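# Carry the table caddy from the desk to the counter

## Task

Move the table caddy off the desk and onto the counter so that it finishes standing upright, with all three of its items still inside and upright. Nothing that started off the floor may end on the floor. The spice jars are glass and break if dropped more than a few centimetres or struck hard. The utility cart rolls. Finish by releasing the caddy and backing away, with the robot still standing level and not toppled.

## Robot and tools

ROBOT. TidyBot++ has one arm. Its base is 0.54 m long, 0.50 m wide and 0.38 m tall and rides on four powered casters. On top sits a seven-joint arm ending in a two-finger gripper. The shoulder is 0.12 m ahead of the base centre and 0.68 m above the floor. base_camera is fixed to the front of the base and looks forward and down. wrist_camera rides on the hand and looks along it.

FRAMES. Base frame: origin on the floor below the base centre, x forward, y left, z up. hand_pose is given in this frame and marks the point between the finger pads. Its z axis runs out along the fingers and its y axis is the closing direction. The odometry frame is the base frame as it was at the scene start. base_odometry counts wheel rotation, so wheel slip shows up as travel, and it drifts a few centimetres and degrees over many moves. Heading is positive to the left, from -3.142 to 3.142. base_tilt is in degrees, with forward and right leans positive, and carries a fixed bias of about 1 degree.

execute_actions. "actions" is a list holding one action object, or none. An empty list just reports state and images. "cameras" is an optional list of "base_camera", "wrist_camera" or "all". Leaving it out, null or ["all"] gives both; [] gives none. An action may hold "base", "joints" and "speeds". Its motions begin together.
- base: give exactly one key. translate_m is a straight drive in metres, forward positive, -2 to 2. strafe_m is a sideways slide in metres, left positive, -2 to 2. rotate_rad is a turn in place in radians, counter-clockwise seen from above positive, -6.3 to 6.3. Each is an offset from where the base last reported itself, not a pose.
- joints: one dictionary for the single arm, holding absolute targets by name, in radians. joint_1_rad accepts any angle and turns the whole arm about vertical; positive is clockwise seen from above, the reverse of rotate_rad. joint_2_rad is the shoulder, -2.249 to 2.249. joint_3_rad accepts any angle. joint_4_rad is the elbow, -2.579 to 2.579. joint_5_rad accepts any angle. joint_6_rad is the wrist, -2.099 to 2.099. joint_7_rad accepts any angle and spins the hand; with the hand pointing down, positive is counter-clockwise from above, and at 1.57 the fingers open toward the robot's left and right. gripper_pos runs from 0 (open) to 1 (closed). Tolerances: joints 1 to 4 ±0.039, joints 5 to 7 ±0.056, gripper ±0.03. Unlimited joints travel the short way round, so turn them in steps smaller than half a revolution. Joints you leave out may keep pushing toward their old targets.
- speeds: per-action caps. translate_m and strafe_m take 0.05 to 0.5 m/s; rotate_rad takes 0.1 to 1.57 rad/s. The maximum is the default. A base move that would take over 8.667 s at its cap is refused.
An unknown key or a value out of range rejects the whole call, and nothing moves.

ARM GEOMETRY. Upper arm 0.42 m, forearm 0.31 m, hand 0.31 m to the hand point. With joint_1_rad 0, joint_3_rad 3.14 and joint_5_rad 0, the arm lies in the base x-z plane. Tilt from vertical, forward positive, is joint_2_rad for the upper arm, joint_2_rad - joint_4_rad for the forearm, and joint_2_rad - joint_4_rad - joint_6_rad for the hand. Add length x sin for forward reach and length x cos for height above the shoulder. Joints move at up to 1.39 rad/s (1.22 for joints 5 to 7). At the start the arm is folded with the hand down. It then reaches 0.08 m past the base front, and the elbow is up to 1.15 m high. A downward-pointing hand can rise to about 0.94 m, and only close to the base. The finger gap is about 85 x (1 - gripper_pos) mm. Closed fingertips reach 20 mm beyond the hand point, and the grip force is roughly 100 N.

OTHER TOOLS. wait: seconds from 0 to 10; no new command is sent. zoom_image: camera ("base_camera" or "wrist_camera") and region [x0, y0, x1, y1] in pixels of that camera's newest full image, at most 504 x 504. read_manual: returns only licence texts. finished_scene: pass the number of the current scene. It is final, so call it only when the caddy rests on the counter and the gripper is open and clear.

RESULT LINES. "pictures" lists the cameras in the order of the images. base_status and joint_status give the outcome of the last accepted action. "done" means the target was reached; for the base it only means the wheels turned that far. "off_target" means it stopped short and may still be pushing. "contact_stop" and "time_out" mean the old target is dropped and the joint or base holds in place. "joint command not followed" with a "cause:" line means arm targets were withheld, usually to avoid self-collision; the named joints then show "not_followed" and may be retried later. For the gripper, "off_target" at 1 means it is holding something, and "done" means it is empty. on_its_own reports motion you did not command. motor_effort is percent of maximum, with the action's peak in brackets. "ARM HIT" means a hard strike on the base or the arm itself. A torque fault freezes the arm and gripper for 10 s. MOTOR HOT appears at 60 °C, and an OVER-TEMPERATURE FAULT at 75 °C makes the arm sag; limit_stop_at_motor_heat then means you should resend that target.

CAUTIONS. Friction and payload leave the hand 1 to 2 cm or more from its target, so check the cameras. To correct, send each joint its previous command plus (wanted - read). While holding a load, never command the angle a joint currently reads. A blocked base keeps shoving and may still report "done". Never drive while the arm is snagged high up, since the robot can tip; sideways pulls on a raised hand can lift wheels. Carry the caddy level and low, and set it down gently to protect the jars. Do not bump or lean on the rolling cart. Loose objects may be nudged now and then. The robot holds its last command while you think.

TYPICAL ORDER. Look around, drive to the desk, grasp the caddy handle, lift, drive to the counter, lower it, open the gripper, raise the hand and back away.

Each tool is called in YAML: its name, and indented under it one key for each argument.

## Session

execute_actions:
  actions:
    - {"joints": {"joint_6_rad": 0.4}}

Scene clock: 1.57 s.
base_odometry: x=+0.000 y=+0.000 heading=+0.000 (m, m, rad; odometry frame)
base_tilt: forward=-0.6 right=-0.2 (deg)
base_status: not commanded
joint_positions: joint_1_rad=+0.045 joint_2_rad=-0.323 joint_3_rad=+3.138 joint_4_rad=-2.509 joint_5_rad=-0.038 joint_6_rad=+0.394 joint_7_rad=+1.552 gripper_pos=+0.000
joint_status: all done
motor_effort: joint_1_rad=-1(0) joint_2_rad=-6(7) joint_3_rad=+0(0) joint_4_rad=+21(21) joint_5_rad=+1(0) joint_6_rad=+8(9) joint_7_rad=+0(1) (%)
hand_pose: x=+0.5454 y=-0.0209 z=+0.8313 quat_wxyz=(+0.002, +0.780, -0.041, +0.625) (m; base frame)
pictures: base_camera, wrist_camera
camera_calibration (this result's frames):
wrist_camera: T_world_to_cam=[[-0.0185296, -0.99792, -0.0617373, 0.0483809], [-0.203807, 0.0642214, -0.976902, 0.981665], [0.978836, -0.00551909, -0.204573, -0.229168], [0, 0, 0, 1]] pos_world=[0.425285, -0.0160284, 0.915096]
Images, in order (width x height): base_camera 644x364, wrist_camera 644x476.

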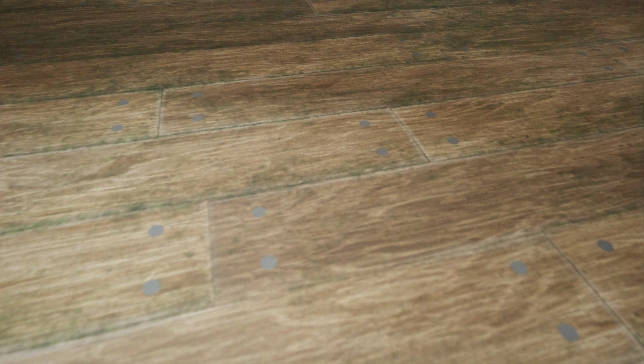

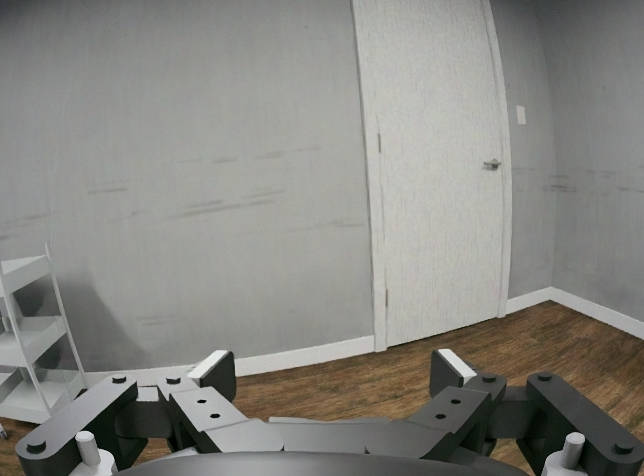

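execute_actions:
  actions:
    - {"base": {"rotate_rad": -1.3}}

Scene clock: 4.23 s.
base_odometry: x=+0.000 y=+0.000 heading=-1.299 (m, m, rad; odometry frame)
base_tilt: forward=-0.6 right=-0.2 (deg)
base_status: done
joint_positions: joint_1_rad=+0.045 joint_2_rad=-0.323 joint_3_rad=+3.138 joint_4_rad=-2.509 joint_5_rad=-0.038 joint_6_rad=+0.394 joint_7_rad=+1.552 gripper_pos=+0.000
joint_status: not commanded
motor_effort: joint_1_rad=+0(0) joint_2_rad=-6(7) joint_3_rad=+0(2) joint_4_rad=+21(20) joint_5_rad=+1(1) joint_6_rad=+9(8) joint_7_rad=-1(0) (%)
hand_pose: x=+0.5454 y=-0.0209 z=+0.8313 quat_wxyz=(+0.002, +0.780, -0.041, +0.625) (m; base frame)
pictures: base_camera, wrist_camera
camera_calibration (this result's frames):
wrist_camera: T_world_to_cam=[[-0.0185299, -0.99792, -0.0617374, 0.048381], [-0.203806, 0.0642215, -0.976903, 0.981665], [0.978836, -0.00551939, -0.204573, -0.229169], [0, 0, 0, 1]] pos_world=[0.425285, -0.0160285, 0.915096]
Images, in order (width x height): base_camera 644x364, wrist_camera 644x476.

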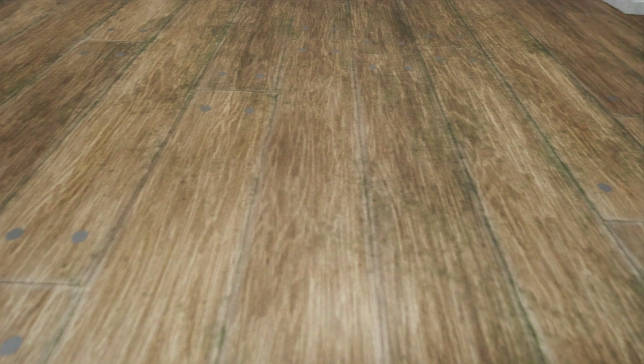

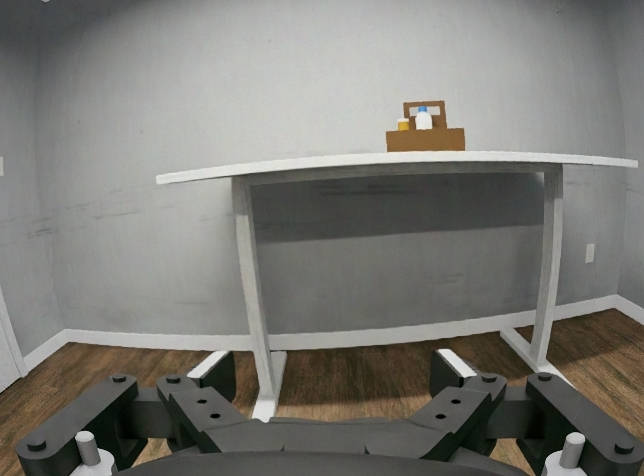

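zoom_image:
  camera: "wrist_camera"
  region: [360, 80, 500, 180]

Region (360, 80, 500, 180) of wrist_camera's 644x476 image, scaled by 3.600; it fills the top 360 rows of this view, and the rest is white.

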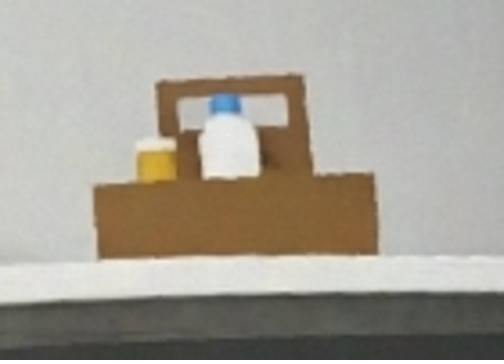

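execute_actions:
  actions:
    - {"base": {"rotate_rad": -0.59}, "joints": {"joint_4_rad": -2.0, "joint_5_rad": -0.5, "joint_6_rad": -0.2, "joint_7_rad": 2.0}}
  cameras: []

execute_actions:
  actions:
    - {"base": {"translate_m": 1.05}, "joints": {"joint_1_rad": 0.0, "joint_2_rad": 0.25, "joint_3_rad": 3.14, "joint_4_rad": -0.63, "joint_5_rad": -1.345, "joint_6_rad": -1.79, "joint_7_rad": 2.51}}

Scene clock: 31.53 s.
base_odometry: x=+0.000 y=+0.000 heading=-1.889 (m, m, rad; odometry frame)
base_tilt: forward=-0.6 right=-0.2 (deg)
base_status: done
joint_positions: joint_1_rad=+0.045 joint_2_rad=-0.323 joint_3_rad=+3.138 joint_4_rad=-2.017 joint_5_rad=-0.454 joint_6_rad=-0.171 joint_7_rad=+1.965 gripper_pos=+0.000
joint_status: all done
motor_effort: joint_1_rad=-1(1) joint_2_rad=-9(9) joint_3_rad=+1(2) joint_4_rad=+23(24) joint_5_rad=+0(0) joint_6_rad=+7(10) joint_7_rad=+0(0) (%)
hand_pose: x=+0.5965 y=+0.0049 z=+0.9572 quat_wxyz=(-0.033, +0.798, -0.015, +0.602) (m; base frame)
pictures: none
No camera images: the call's "cameras" was empty. Leave "cameras" out to get every camera's image.

Scene clock: 35.00 s.
base_odometry: x=-0.330 y=-0.997 heading=-1.889 (m, m, rad; odometry frame)
base_tilt: forward=-0.6 right=-0.2 (deg)
base_status: done
joint_positions: joint_1_rad=+0.024 joint_2_rad=+0.252 joint_3_rad=+3.138 joint_4_rad=-0.649 joint_5_rad=-1.298 joint_6_rad=-1.760 joint_7_rad=+2.474 gripper_pos=+0.000
joint_status: all done
motor_effort: joint_1_rad=-1(1) joint_2_rad=-21(25) joint_3_rad=-2(2) joint_4_rad=+15(25) joint_5_rad=-6(7) joint_6_rad=+5(8) joint_7_rad=+0(0) (%)
hand_pose: x=+0.4812 y=+0.2876 z=+1.1841 quat_wxyz=(-0.408, +0.592, +0.558, +0.415) (m; base frame)
pictures: base_camera, wrist_camera
camera_calibration (this result's frames):
wrist_camera: T_world_to_cam=[[0.999251, 0.00213768, -0.0386491, -0.427864], [-0.0360652, -0.311204, -0.949659, 1.2884], [-0.0140578, 0.950341, -0.310893, 0.236317], [0, 0, 0, 1]] pos_world=[0.477332, 0.177287, 1.28047]
Images, in order (width x height): base_camera 644x364, wrist_camera 644x476.

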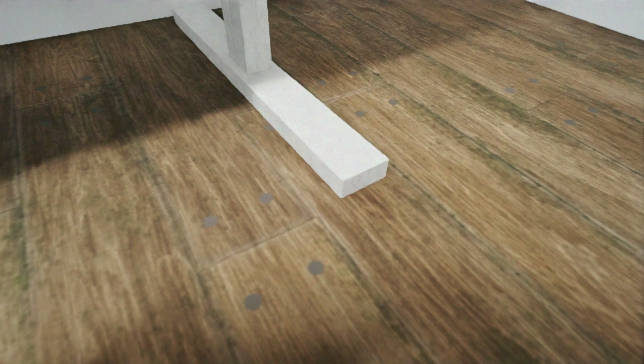

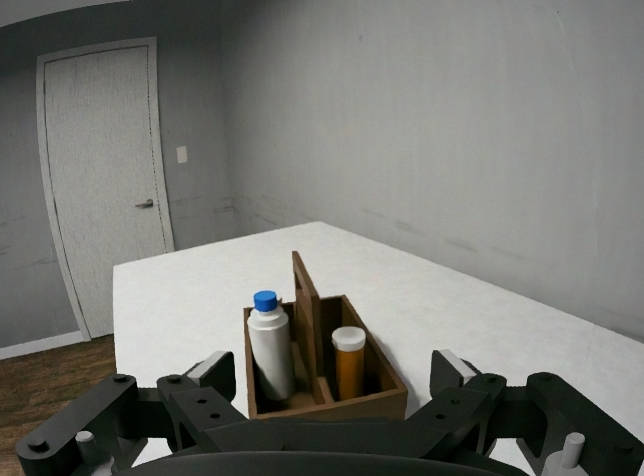

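zoom_image:
  camera: "wrist_camera"
  region: [220, 235, 430, 430]

Region (220, 235, 430, 430) of wrist_camera's 644x476 image, scaled by 2.400; it fills the top 468 rows of this view, and the rest is white.

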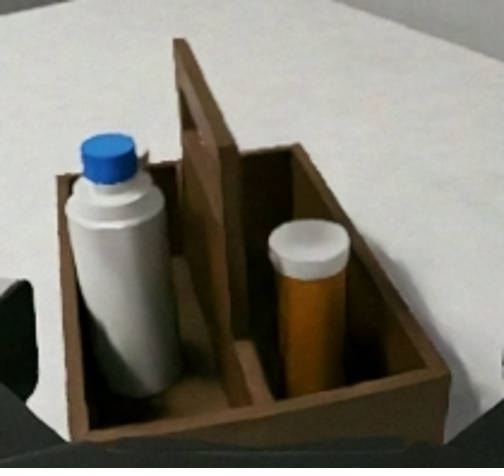

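execute_actions:
  actions:
    - {"base": {"rotate_rad": 0.21}, "joints": {"joint_2_rad": 0.37, "joint_4_rad": -0.765, "joint_6_rad": -1.675, "joint_7_rad": 2.75, "gripper_pos": 0.4}}

Scene clock: 46.80 s.
base_odometry: x=-0.330 y=-0.997 heading=-1.679 (m, m, rad; odometry frame)
base_tilt: forward=-0.6 right=-0.2 (deg)
base_status: done
joint_positions: joint_1_rad=+0.009 joint_2_rad=+0.376 joint_3_rad=+3.138 joint_4_rad=-0.754 joint_5_rad=-1.300 joint_6_rad=-1.701 joint_7_rad=+2.718 gripper_pos=+0.400
joint_status: all done
motor_effort: joint_1_rad=+0(4) joint_2_rad=-28(33) joint_3_rad=-2(4) joint_4_rad=+16(18) joint_5_rad=-8(9) joint_6_rad=+4(5) joint_7_rad=+0(1) (%)
hand_pose: x=+0.5578 y=+0.2954 z=+1.1163 quat_wxyz=(-0.420, +0.569, +0.568, +0.420) (m; base frame)
pictures: base_camera, wrist_camera
camera_calibration (this result's frames):
wrist_camera: T_world_to_cam=[[0.998744, 0.0466313, -0.0183401, -0.542631], [-0.0044277, -0.28245, -0.959272, 1.21384], [-0.0499123, 0.958148, -0.281888, 0.194185], [0, 0, 0, 1]] pos_world=[0.557016, 0.182093, 1.20919]
Images, in order (width x height): base_camera 644x364, wrist_camera 644x476.

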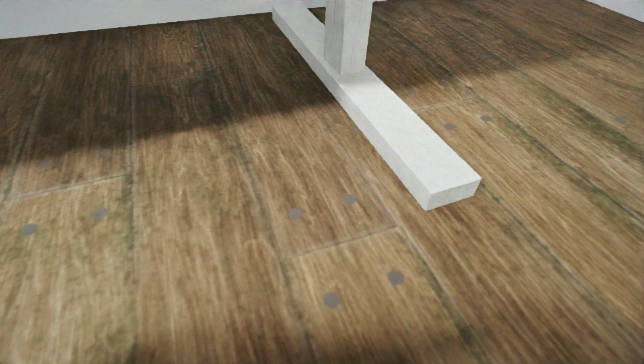

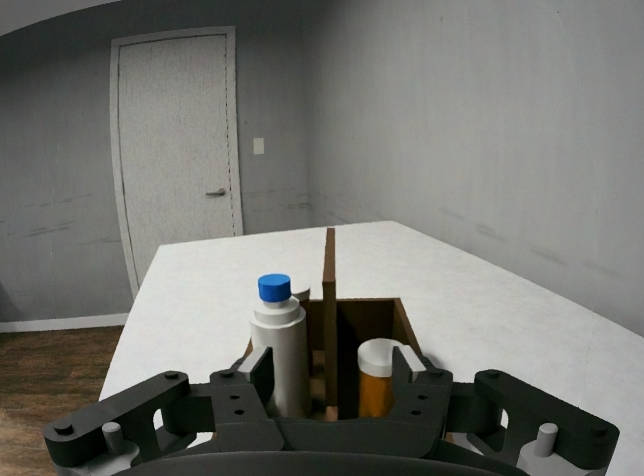

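zoom_image:
  camera: "wrist_camera"
  region: [230, 210, 450, 430]

Region (230, 210, 450, 430) of wrist_camera's 644x476 image, scaled by 2.291.

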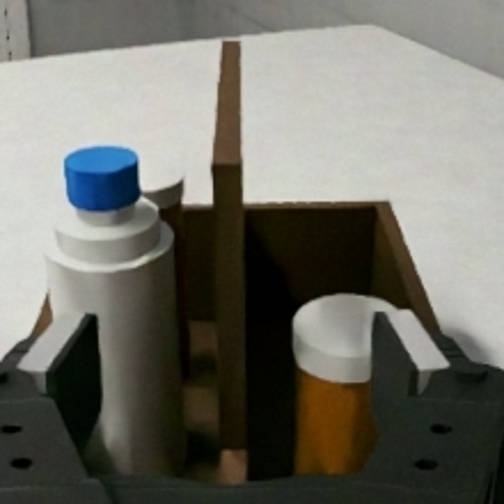

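execute_actions:
  actions:
    - {"base": {"strafe_m": 0.139}, "joints": {"gripper_pos": 0.6}, "speeds": {"strafe_m": 0.25}}

Scene clock: 50.57 s.
base_odometry: x=-0.191 y=-1.012 heading=-1.678 (m, m, rad; odometry frame)
base_tilt: forward=-0.6 right=-0.2 (deg)
base_status: done
joint_positions: joint_1_rad=+0.005 joint_2_rad=+0.376 joint_3_rad=+3.138 joint_4_rad=-0.754 joint_5_rad=-1.300 joint_6_rad=-1.701 joint_7_rad=+2.718 gripper_pos=+0.600
joint_status: all done
motor_effort: joint_1_rad=-1(3) joint_2_rad=-27(31) joint_3_rad=-3(4) joint_4_rad=+16(18) joint_5_rad=-8(9) joint_6_rad=+4(4) joint_7_rad=+0(0) (%)
hand_pose: x=+0.5565 y=+0.2973 z=+1.1164 quat_wxyz=(-0.421, +0.568, +0.569, +0.419) (m; base frame)
pictures: base_camera, wrist_camera
camera_calibration (this result's frames):
wrist_camera: T_world_to_cam=[[0.998538, 0.0509046, -0.0181577, -0.542736], [-0.00304819, -0.282389, -0.959295, 1.2137], [-0.0539601, 0.957949, -0.281821, 0.194585], [0, 0, 0, 1]] pos_world=[0.556142, 0.18396, 1.20928]
Images, in order (width x height): base_camera 644x364, wrist_camera 644x476.

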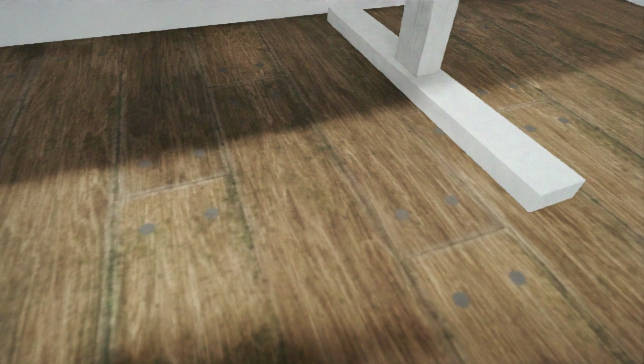

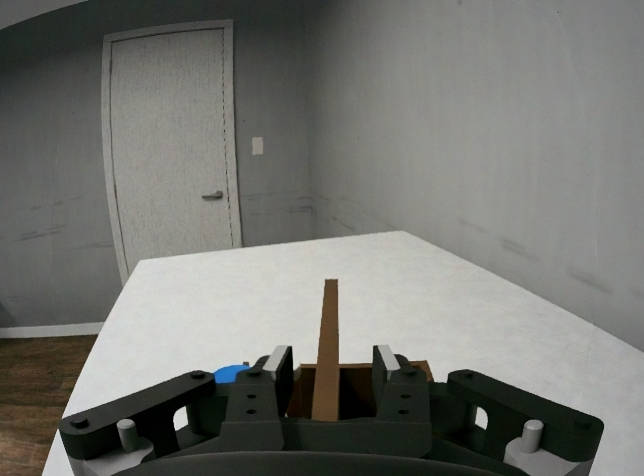

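execute_actions:
  actions:
    - {"joints": {"gripper_pos": 1.0}}
  cameras: ["wrist_camera"]

Scene clock: 52.10 s.
base_odometry: x=-0.191 y=-1.012 heading=-1.678 (m, m, rad; odometry frame)
base_tilt: forward=-0.6 right=-0.2 (deg)
base_status: not commanded
joint_positions: joint_1_rad=+0.005 joint_2_rad=+0.375 joint_3_rad=+3.138 joint_4_rad=-0.754 joint_5_rad=-1.301 joint_6_rad=-1.701 joint_7_rad=+2.718 gripper_pos=+0.925
joint_status: gripper_pos off_target (ended at +0.925, target +1.000)
motor_effort: joint_1_rad=-1(1) joint_2_rad=-27(28) joint_3_rad=-3(3) joint_4_rad=+16(16) joint_5_rad=-8(8) joint_6_rad=+4(5) joint_7_rad=-1(1) (%)
hand_pose: x=+0.5564 y=+0.2973 z=+1.1166 quat_wxyz=(-0.421, +0.568, +0.569, +0.420) (m; base frame)
pictures: wrist_camera
camera_calibration (this result's frames):
wrist_camera: T_world_to_cam=[[0.998535, 0.0510276, -0.0180061, -0.542852], [-0.00288657, -0.282056, -0.959394, 1.21378], [-0.0540343, 0.95804, -0.281495, 0.194244], [0, 0, 0, 1]] pos_world=[0.556057, 0.183959, 1.2094]
Images, in order (width x height): wrist_camera 644x476.

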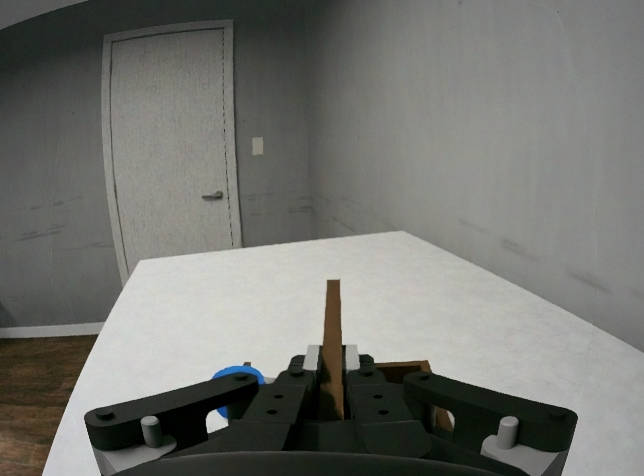

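execute_actions:
  actions:
    - {"joints": {"joint_2_rad": 0.35, "joint_4_rad": -0.525, "joint_7_rad": 2.475}}
  cameras: ["wrist_camera"]

Scene clock: 63.33 s.
base_odometry: x=-0.191 y=-1.012 heading=-1.678 (m, m, rad; odometry frame)
base_tilt: forward=-0.6 right=-0.3 (deg)
base_status: not commanded
joint_positions: joint_1_rad=+0.005 joint_2_rad=+0.370 joint_3_rad=+3.138 joint_4_rad=-0.552 joint_5_rad=-1.301 joint_6_rad=-1.701 joint_7_rad=+2.509 gripper_pos=+0.925
joint_status: all done
motor_effort: joint_1_rad=-1(0) joint_2_rad=-29(33) joint_3_rad=-4(4) joint_4_rad=+17(20) joint_5_rad=-10(13) joint_6_rad=+7(7) joint_7_rad=+0(1) (%)
hand_pose: x=+0.5394 y=+0.2973 z=+1.1746 quat_wxyz=(-0.407, +0.582, +0.552, +0.436) (m; base frame)
pictures: wrist_camera
camera_calibration (this result's frames):
wrist_camera: T_world_to_cam=[[0.999895, -0.0100899, -0.0104192, -0.516299], [-0.0128026, -0.276409, -0.960955, 1.27494], [0.00681601, 0.960987, -0.276509, 0.170155], [0, 0, 0, 1]] pos_world=[0.531407, 0.183677, 1.26683]
Images, in order (width x height): wrist_camera 644x476.

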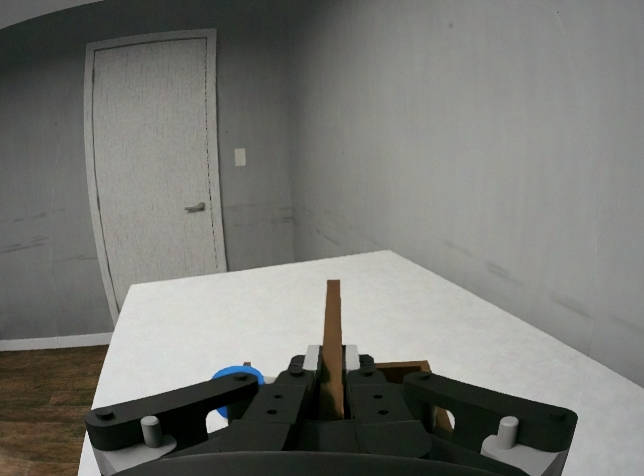

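execute_actions:
  actions:
    - {"base": {"rotate_rad": 1.95}, "joints": {"joint_2_rad": 0.14, "joint_4_rad": -0.755}, "speeds": {"rotate_rad": 1.0}}

Scene clock: 67.03 s.
base_odometry: x=-0.191 y=-1.012 heading=+0.272 (m, m, rad; odometry frame)
base_tilt: forward=-0.6 right=-0.2 (deg)
base_status: done
joint_positions: joint_1_rad=+0.005 joint_2_rad=+0.161 joint_3_rad=+3.138 joint_4_rad=-0.750 joint_5_rad=-1.301 joint_6_rad=-1.701 joint_7_rad=+2.509 gripper_pos=+0.925
joint_status: all done
motor_effort: joint_1_rad=-1(5) joint_2_rad=-21(33) joint_3_rad=-1(5) joint_4_rad=+16(18) joint_5_rad=-10(12) joint_6_rad=+8(8) joint_7_rad=+0(1) (%)
hand_pose: x=+0.4534 y=+0.2979 z=+1.2003 quat_wxyz=(-0.404, +0.580, +0.555, +0.439) (m; base frame)
pictures: base_camera, wrist_camera
camera_calibration (this result's frames):
wrist_camera: T_world_to_cam=[[0.999954, -0.00954441, 0.000363195, -0.443168], [-0.00229616, -0.277128, -0.96083, 1.29401], [0.00927121, 0.960786, -0.277137, 0.176909], [0, 0, 0, 1]] pos_world=[0.444479, 0.184406, 1.29252]
Images, in order (width x height): base_camera 644x364, wrist_camera 644x476.

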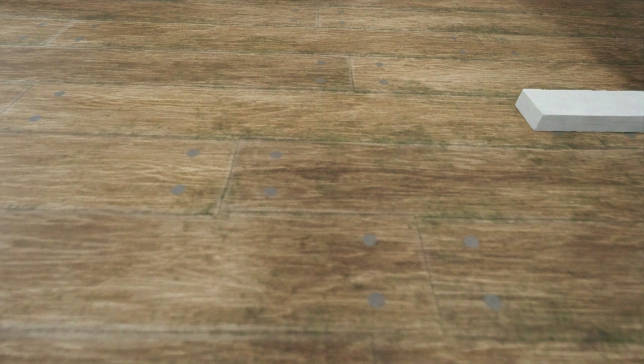

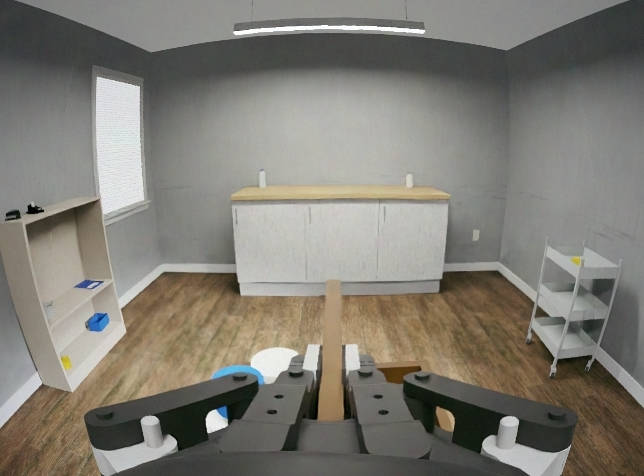

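execute_actions:
  actions:
    - {"base": {"strafe_m": 2.0}}

Scene clock: 75.50 s.
base_odometry: x=-0.730 y=+0.914 heading=+0.272 (m, m, rad; odometry frame)
base_tilt: forward=-0.6 right=-0.2 (deg)
base_status: done
joint_positions: joint_1_rad=+0.005 joint_2_rad=+0.161 joint_3_rad=+3.138 joint_4_rad=-0.750 joint_5_rad=-1.301 joint_6_rad=-1.701 joint_7_rad=+2.509 gripper_pos=+0.925
joint_status: not commanded
motor_effort: joint_1_rad=+0(2) joint_2_rad=-22(23) joint_3_rad=-1(3) joint_4_rad=+17(18) joint_5_rad=-10(11) joint_6_rad=+8(8) joint_7_rad=+0(1) (%)
hand_pose: x=+0.4534 y=+0.2979 z=+1.2003 quat_wxyz=(-0.404, +0.580, +0.555, +0.439) (m; base frame)
pictures: base_camera, wrist_camera
camera_calibration (this result's frames):
wrist_camera: T_world_to_cam=[[0.999954, -0.00954443, 0.000363354, -0.443168], [-0.00229601, -0.277128, -0.96083, 1.29401], [0.00927128, 0.960786, -0.277137, 0.176909], [0, 0, 0, 1]] pos_world=[0.444478, 0.184406, 1.29252]
Images, in order (width x height): base_camera 644x364, wrist_camera 644x476.

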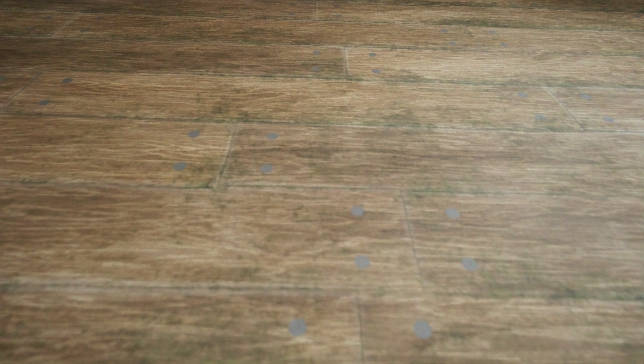

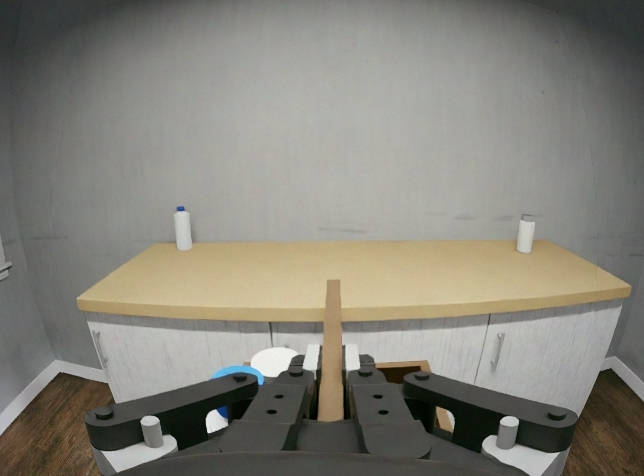

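execute_actions:
  actions:
    - {"base": {"strafe_m": 0.69}, "joints": {"joint_1_rad": -0.92, "joint_2_rad": 0.258, "joint_4_rad": -0.858, "joint_7_rad": 2.751}, "speeds": {"strafe_m": 0.4}}

Scene clock: 83.63 s.
base_odometry: x=-0.916 y=+1.578 heading=+0.272 (m, m, rad; odometry frame)
base_tilt: forward=-0.6 right=-0.3 (deg)
base_status: done
joint_positions: joint_1_rad=-0.906 joint_2_rad=+0.273 joint_3_rad=+3.138 joint_4_rad=-0.852 joint_5_rad=-1.301 joint_6_rad=-1.701 joint_7_rad=+2.715 gripper_pos=+0.925
joint_status: all done
motor_effort: joint_1_rad=+0(3) joint_2_rad=-28(29) joint_3_rad=-2(4) joint_4_rad=+19(19) joint_5_rad=-12(12) joint_6_rad=+5(8) joint_7_rad=-1(0) (%)
hand_pose: x=+0.1266 y=+0.4954 z=+1.1315 quat_wxyz=(-0.562, +0.259, +0.761, +0.192) (m; base frame)
pictures: base_camera, wrist_camera
camera_calibration (this result's frames):
wrist_camera: T_world_to_cam=[[0.572228, 0.819935, -0.0161781, -0.452575], [0.222355, -0.174108, -0.959294, 1.20066], [-0.789376, 0.545337, -0.281946, 0.283538], [0, 0, 0, 1]] pos_world=[0.215823, 0.425502, 1.2244]
Images, in order (width x height): base_camera 644x364, wrist_camera 644x476.

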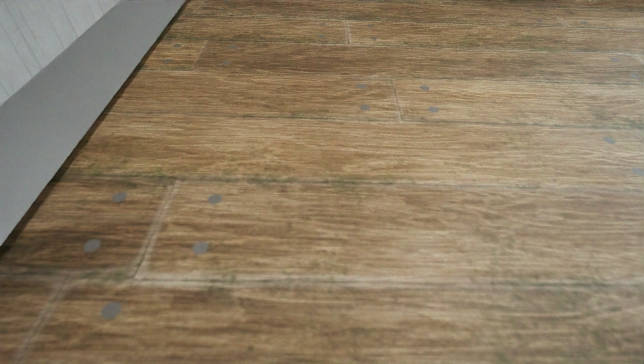

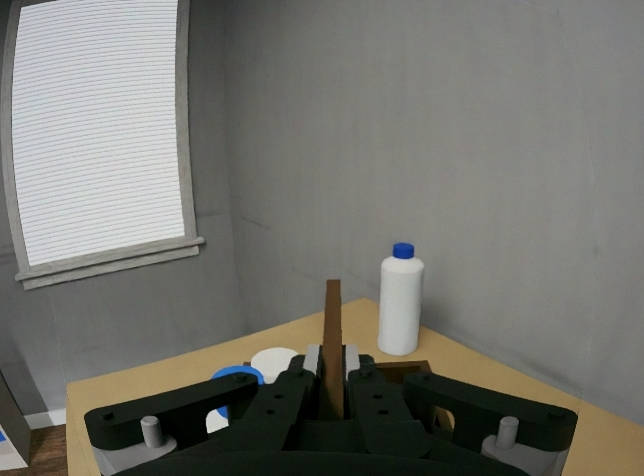

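execute_actions:
  actions:
    - {"joints": {"joint_4_rad": -1.018, "joint_7_rad": 2.918}}
  cameras: ["wrist_camera"]

Scene clock: 86.60 s.
base_odometry: x=-0.916 y=+1.578 heading=+0.272 (m, m, rad; odometry frame)
base_tilt: forward=-0.6 right=-0.3 (deg)
base_status: not commanded
joint_positions: joint_1_rad=-0.906 joint_2_rad=+0.274 joint_3_rad=+3.138 joint_4_rad=-1.016 joint_5_rad=-1.301 joint_6_rad=-1.701 joint_7_rad=+2.884 gripper_pos=+0.925
joint_status: all done
motor_effort: joint_1_rad=+0(0) joint_2_rad=-28(30) joint_3_rad=-3(3) joint_4_rad=+19(21) joint_5_rad=-13(13) joint_6_rad=+3(5) joint_7_rad=+0(1) (%)
hand_pose: x=+0.1291 y=+0.4986 z=+1.0843 quat_wxyz=(-0.569, +0.241, +0.766, +0.178) (m; base frame)
pictures: wrist_camera
camera_calibration (this result's frames):
wrist_camera: T_world_to_cam=[[0.530816, 0.847261, -0.0195775, -0.46193], [0.224962, -0.163138, -0.960613, 1.15096], [-0.817084, 0.505505, -0.277198, 0.288676], [0, 0, 0, 1]] pos_world=[0.22215, 0.433213, 1.1766]
Images, in order (width x height): wrist_camera 644x476.

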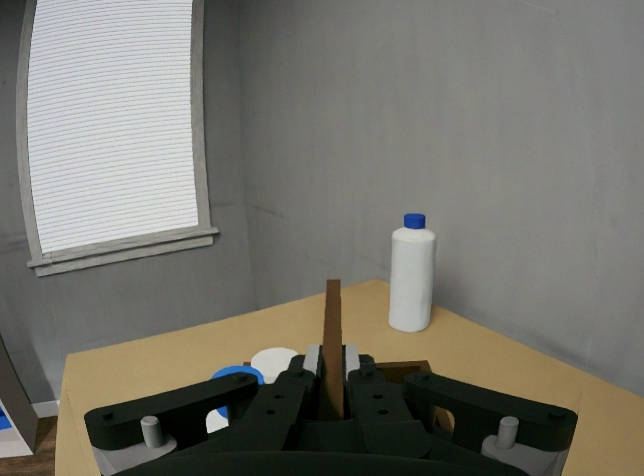

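execute_actions:
  actions:
    - {"joints": {"joint_4_rad": -1.055, "joint_7_rad": 2.955}}
  cameras: ["wrist_camera"]

Scene clock: 88.60 s.
base_odometry: x=-0.916 y=+1.578 heading=+0.272 (m, m, rad; odometry frame)
base_tilt: forward=-0.6 right=-0.3 (deg)
base_status: not commanded
joint_positions: joint_1_rad=-0.906 joint_2_rad=+0.273 joint_3_rad=+3.138 joint_4_rad=-1.045 joint_5_rad=-1.303 joint_6_rad=-1.700 joint_7_rad=+2.921 gripper_pos=+0.925
joint_status: all done
motor_effort: joint_1_rad=-1(2) joint_2_rad=-26(28) joint_3_rad=-2(3) joint_4_rad=+17(20) joint_5_rad=-9(13) joint_6_rad=+1(3) joint_7_rad=+0(0) (%)
hand_pose: x=+0.1285 y=+0.4983 z=+1.0775 quat_wxyz=(-0.571, +0.234, +0.767, +0.178) (m; base frame)
pictures: wrist_camera
camera_calibration (this result's frames):
wrist_camera: T_world_to_cam=[[0.522511, 0.852563, -0.0108659, -0.47248], [0.227878, -0.151918, -0.961765, 1.13979], [-0.821617, 0.500057, -0.273659, 0.285977], [0, 0, 0, 1]] pos_world=[0.222106, 0.432969, 1.16934]
Images, in order (width x height): wrist_camera 644x476.

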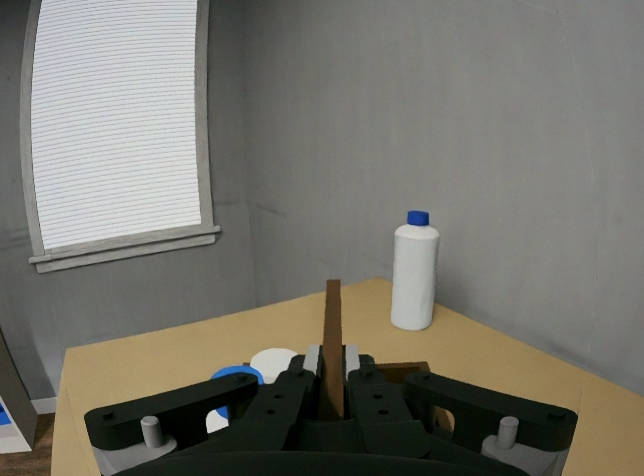

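execute_actions:
  actions: []

Scene clock: 90.53 s.
base_odometry: x=-0.916 y=+1.578 heading=+0.272 (m, m, rad; odometry frame)
base_tilt: forward=-0.6 right=-0.3 (deg)
base_status: not commanded
joint_positions: joint_1_rad=-0.906 joint_2_rad=+0.272 joint_3_rad=+3.138 joint_4_rad=-1.045 joint_5_rad=-1.303 joint_6_rad=-1.700 joint_7_rad=+2.921 gripper_pos=+0.925
joint_status: all done
motor_effort: joint_1_rad=-1(2) joint_2_rad=-26(28) joint_3_rad=-2(3) joint_4_rad=+18(20) joint_5_rad=-10(13) joint_6_rad=+2(3) joint_7_rad=+0(0) (%)
hand_pose: x=+0.1285 y=+0.4983 z=+1.0775 quat_wxyz=(-0.571, +0.234, +0.767, +0.179) (m; base frame)
pictures: base_camera, wrist_camera
camera_calibration (this result's frames):
wrist_camera: T_world_to_cam=[[0.522511, 0.852564, -0.0107854, -0.472535], [0.227926, -0.151856, -0.961764, 1.13979], [-0.821603, 0.500074, -0.273668, 0.285982], [0, 0, 0, 1]] pos_world=[0.222081, 0.432938, 1.16937]
Images, in order (width x height): base_camera 644x364, wrist_camera 644x476.

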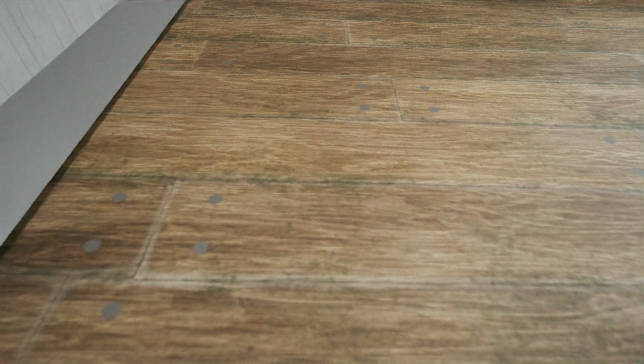

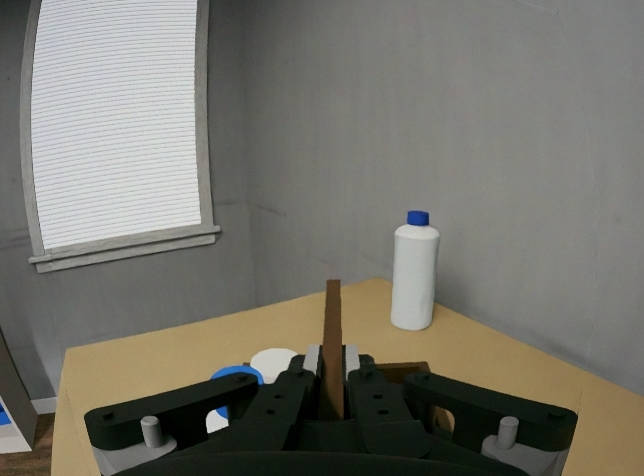

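execute_actions:
  actions:
    - {"joints": {"gripper_pos": 0.58}}
  cameras: ["wrist_camera"]

Scene clock: 91.60 s.
base_odometry: x=-0.916 y=+1.578 heading=+0.272 (m, m, rad; odometry frame)
base_tilt: forward=-0.6 right=-0.3 (deg)
base_status: not commanded
joint_positions: joint_1_rad=-0.906 joint_2_rad=+0.271 joint_3_rad=+3.138 joint_4_rad=-1.045 joint_5_rad=-1.303 joint_6_rad=-1.700 joint_7_rad=+2.921 gripper_pos=+0.580
joint_status: all done
motor_effort: joint_1_rad=-1(0) joint_2_rad=-25(26) joint_3_rad=-2(2) joint_4_rad=+16(18) joint_5_rad=-8(10) joint_6_rad=+2(2) joint_7_rad=+0(0) (%)
hand_pose: x=+0.1282 y=+0.4979 z=+1.0780 quat_wxyz=(-0.570, +0.234, +0.767, +0.179) (m; base frame)
pictures: wrist_camera
camera_calibration (this result's frames):
wrist_camera: T_world_to_cam=[[0.52252, 0.852573, -0.00958176, -0.473357], [0.228645, -0.150939, -0.961737, 1.13968], [-0.821398, 0.500336, -0.273805, 0.28605], [0, 0, 0, 1]] pos_world=[0.221717, 0.432473, 1.16986]
Images, in order (width x height): wrist_camera 644x476.

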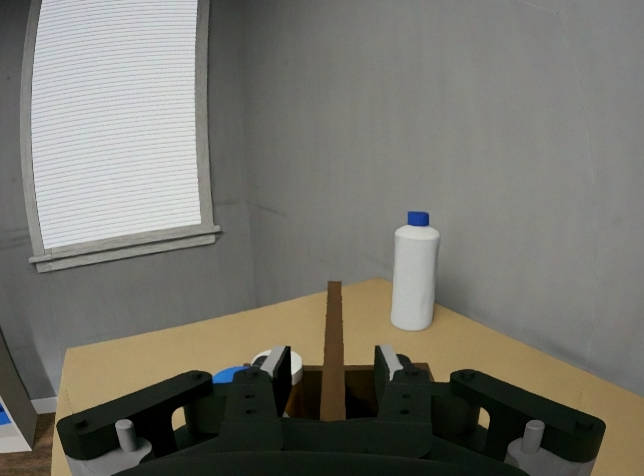

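execute_actions:
  actions:
    - {"joints": {"joint_4_rad": -0.82, "joint_7_rad": 2.68}}
  cameras: ["wrist_camera"]

Scene clock: 94.87 s.
base_odometry: x=-0.916 y=+1.578 heading=+0.272 (m, m, rad; odometry frame)
base_tilt: forward=-0.6 right=-0.3 (deg)
base_status: not commanded
joint_positions: joint_1_rad=-0.906 joint_2_rad=+0.265 joint_3_rad=+3.138 joint_4_rad=-0.836 joint_5_rad=-1.303 joint_6_rad=-1.700 joint_7_rad=+2.714 gripper_pos=+0.580
joint_status: all done
motor_effort: joint_1_rad=-1(1) joint_2_rad=-24(27) joint_3_rad=-2(2) joint_4_rad=+16(18) joint_5_rad=-7(9) joint_6_rad=+4(4) joint_7_rad=-1(0) (%)
hand_pose: x=+0.1240 y=+0.4924 z=+1.1397 quat_wxyz=(-0.560, +0.253, +0.763, +0.201) (m; base frame)
pictures: wrist_camera
camera_calibration (this result's frames):
wrist_camera: T_world_to_cam=[[0.572752, 0.819703, 0.00653137, -0.474339], [0.233549, -0.15554, -0.959824, 1.19864], [-0.785754, 0.551267, -0.280526, 0.280402], [0, 0, 0, 1]] pos_world=[0.212064, 0.420678, 1.23225]
Images, in order (width x height): wrist_camera 644x476.

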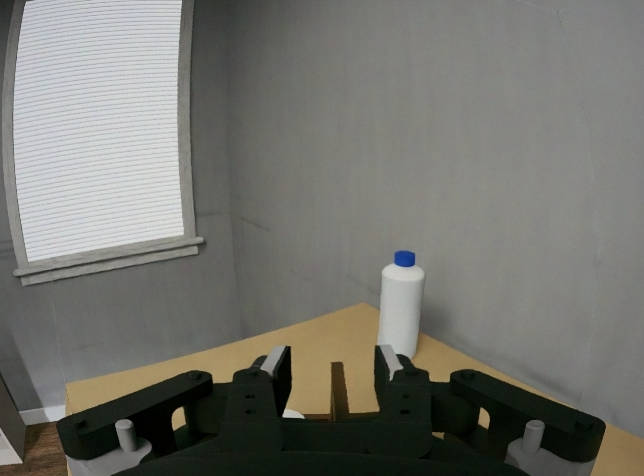

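execute_actions:
  actions:
    - {"base": {"strafe_m": -0.45}, "joints": {"joint_1_rad": -0.5}}

Scene clock: 98.80 s.
base_odometry: x=-0.795 y=+1.145 heading=+0.272 (m, m, rad; odometry frame)
base_tilt: forward=-0.6 right=-0.2 (deg)
base_status: done
joint_positions: joint_1_rad=-0.518 joint_2_rad=+0.260 joint_3_rad=+3.138 joint_4_rad=-0.836 joint_5_rad=-1.303 joint_6_rad=-1.700 joint_7_rad=+2.714 gripper_pos=+0.580
joint_status: all done
motor_effort: joint_1_rad=-1(3) joint_2_rad=-22(29) joint_3_rad=-2(3) joint_4_rad=+17(17) joint_5_rad=-7(8) joint_6_rad=+4(4) joint_7_rad=-1(1) (%)
hand_pose: x=+0.3078 y=+0.4526 z=+1.1420 quat_wxyz=(-0.510, +0.394, +0.700, +0.308) (m; base frame)
pictures: base_camera, wrist_camera
camera_calibration (this result's frames):
wrist_camera: T_world_to_cam=[[0.840502, 0.541667, 0.01241, -0.510249], [0.162115, -0.229565, -0.959697, 1.20706], [-0.516987, 0.808639, -0.280762, 0.248502], [0, 0, 0, 1]] pos_world=[0.361655, 0.352536, 1.23452]
Images, in order (width x height): base_camera 644x364, wrist_camera 644x476.

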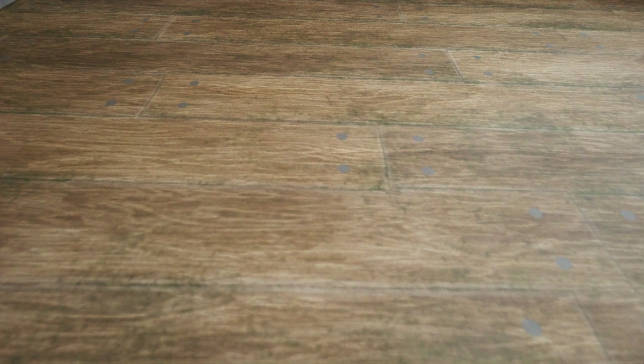

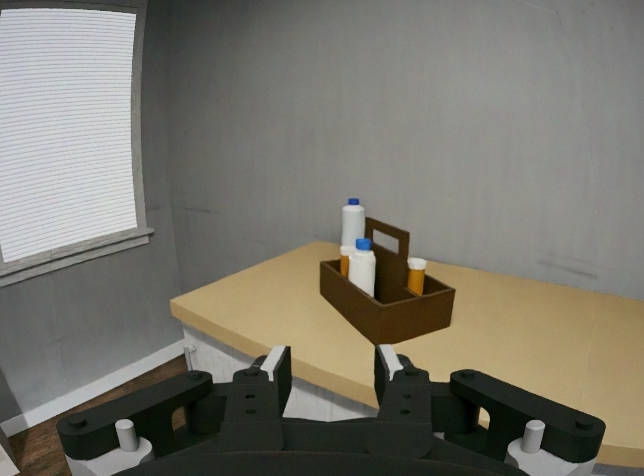

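zoom_image:
  camera: "wrist_camera"
  region: [280, 180, 500, 360]

Region (280, 180, 500, 360) of wrist_camera's 644x476 image, scaled by 2.291; it fills the top 412 rows of this view, and the rest is white.

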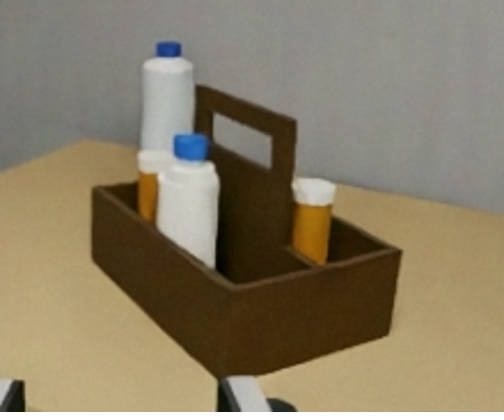

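The caddy is upright on the counter with all three objects upright inside, and the robot has let go and moved clear.

finished_scene:
  scene: 2

The scene is finished: the task was done.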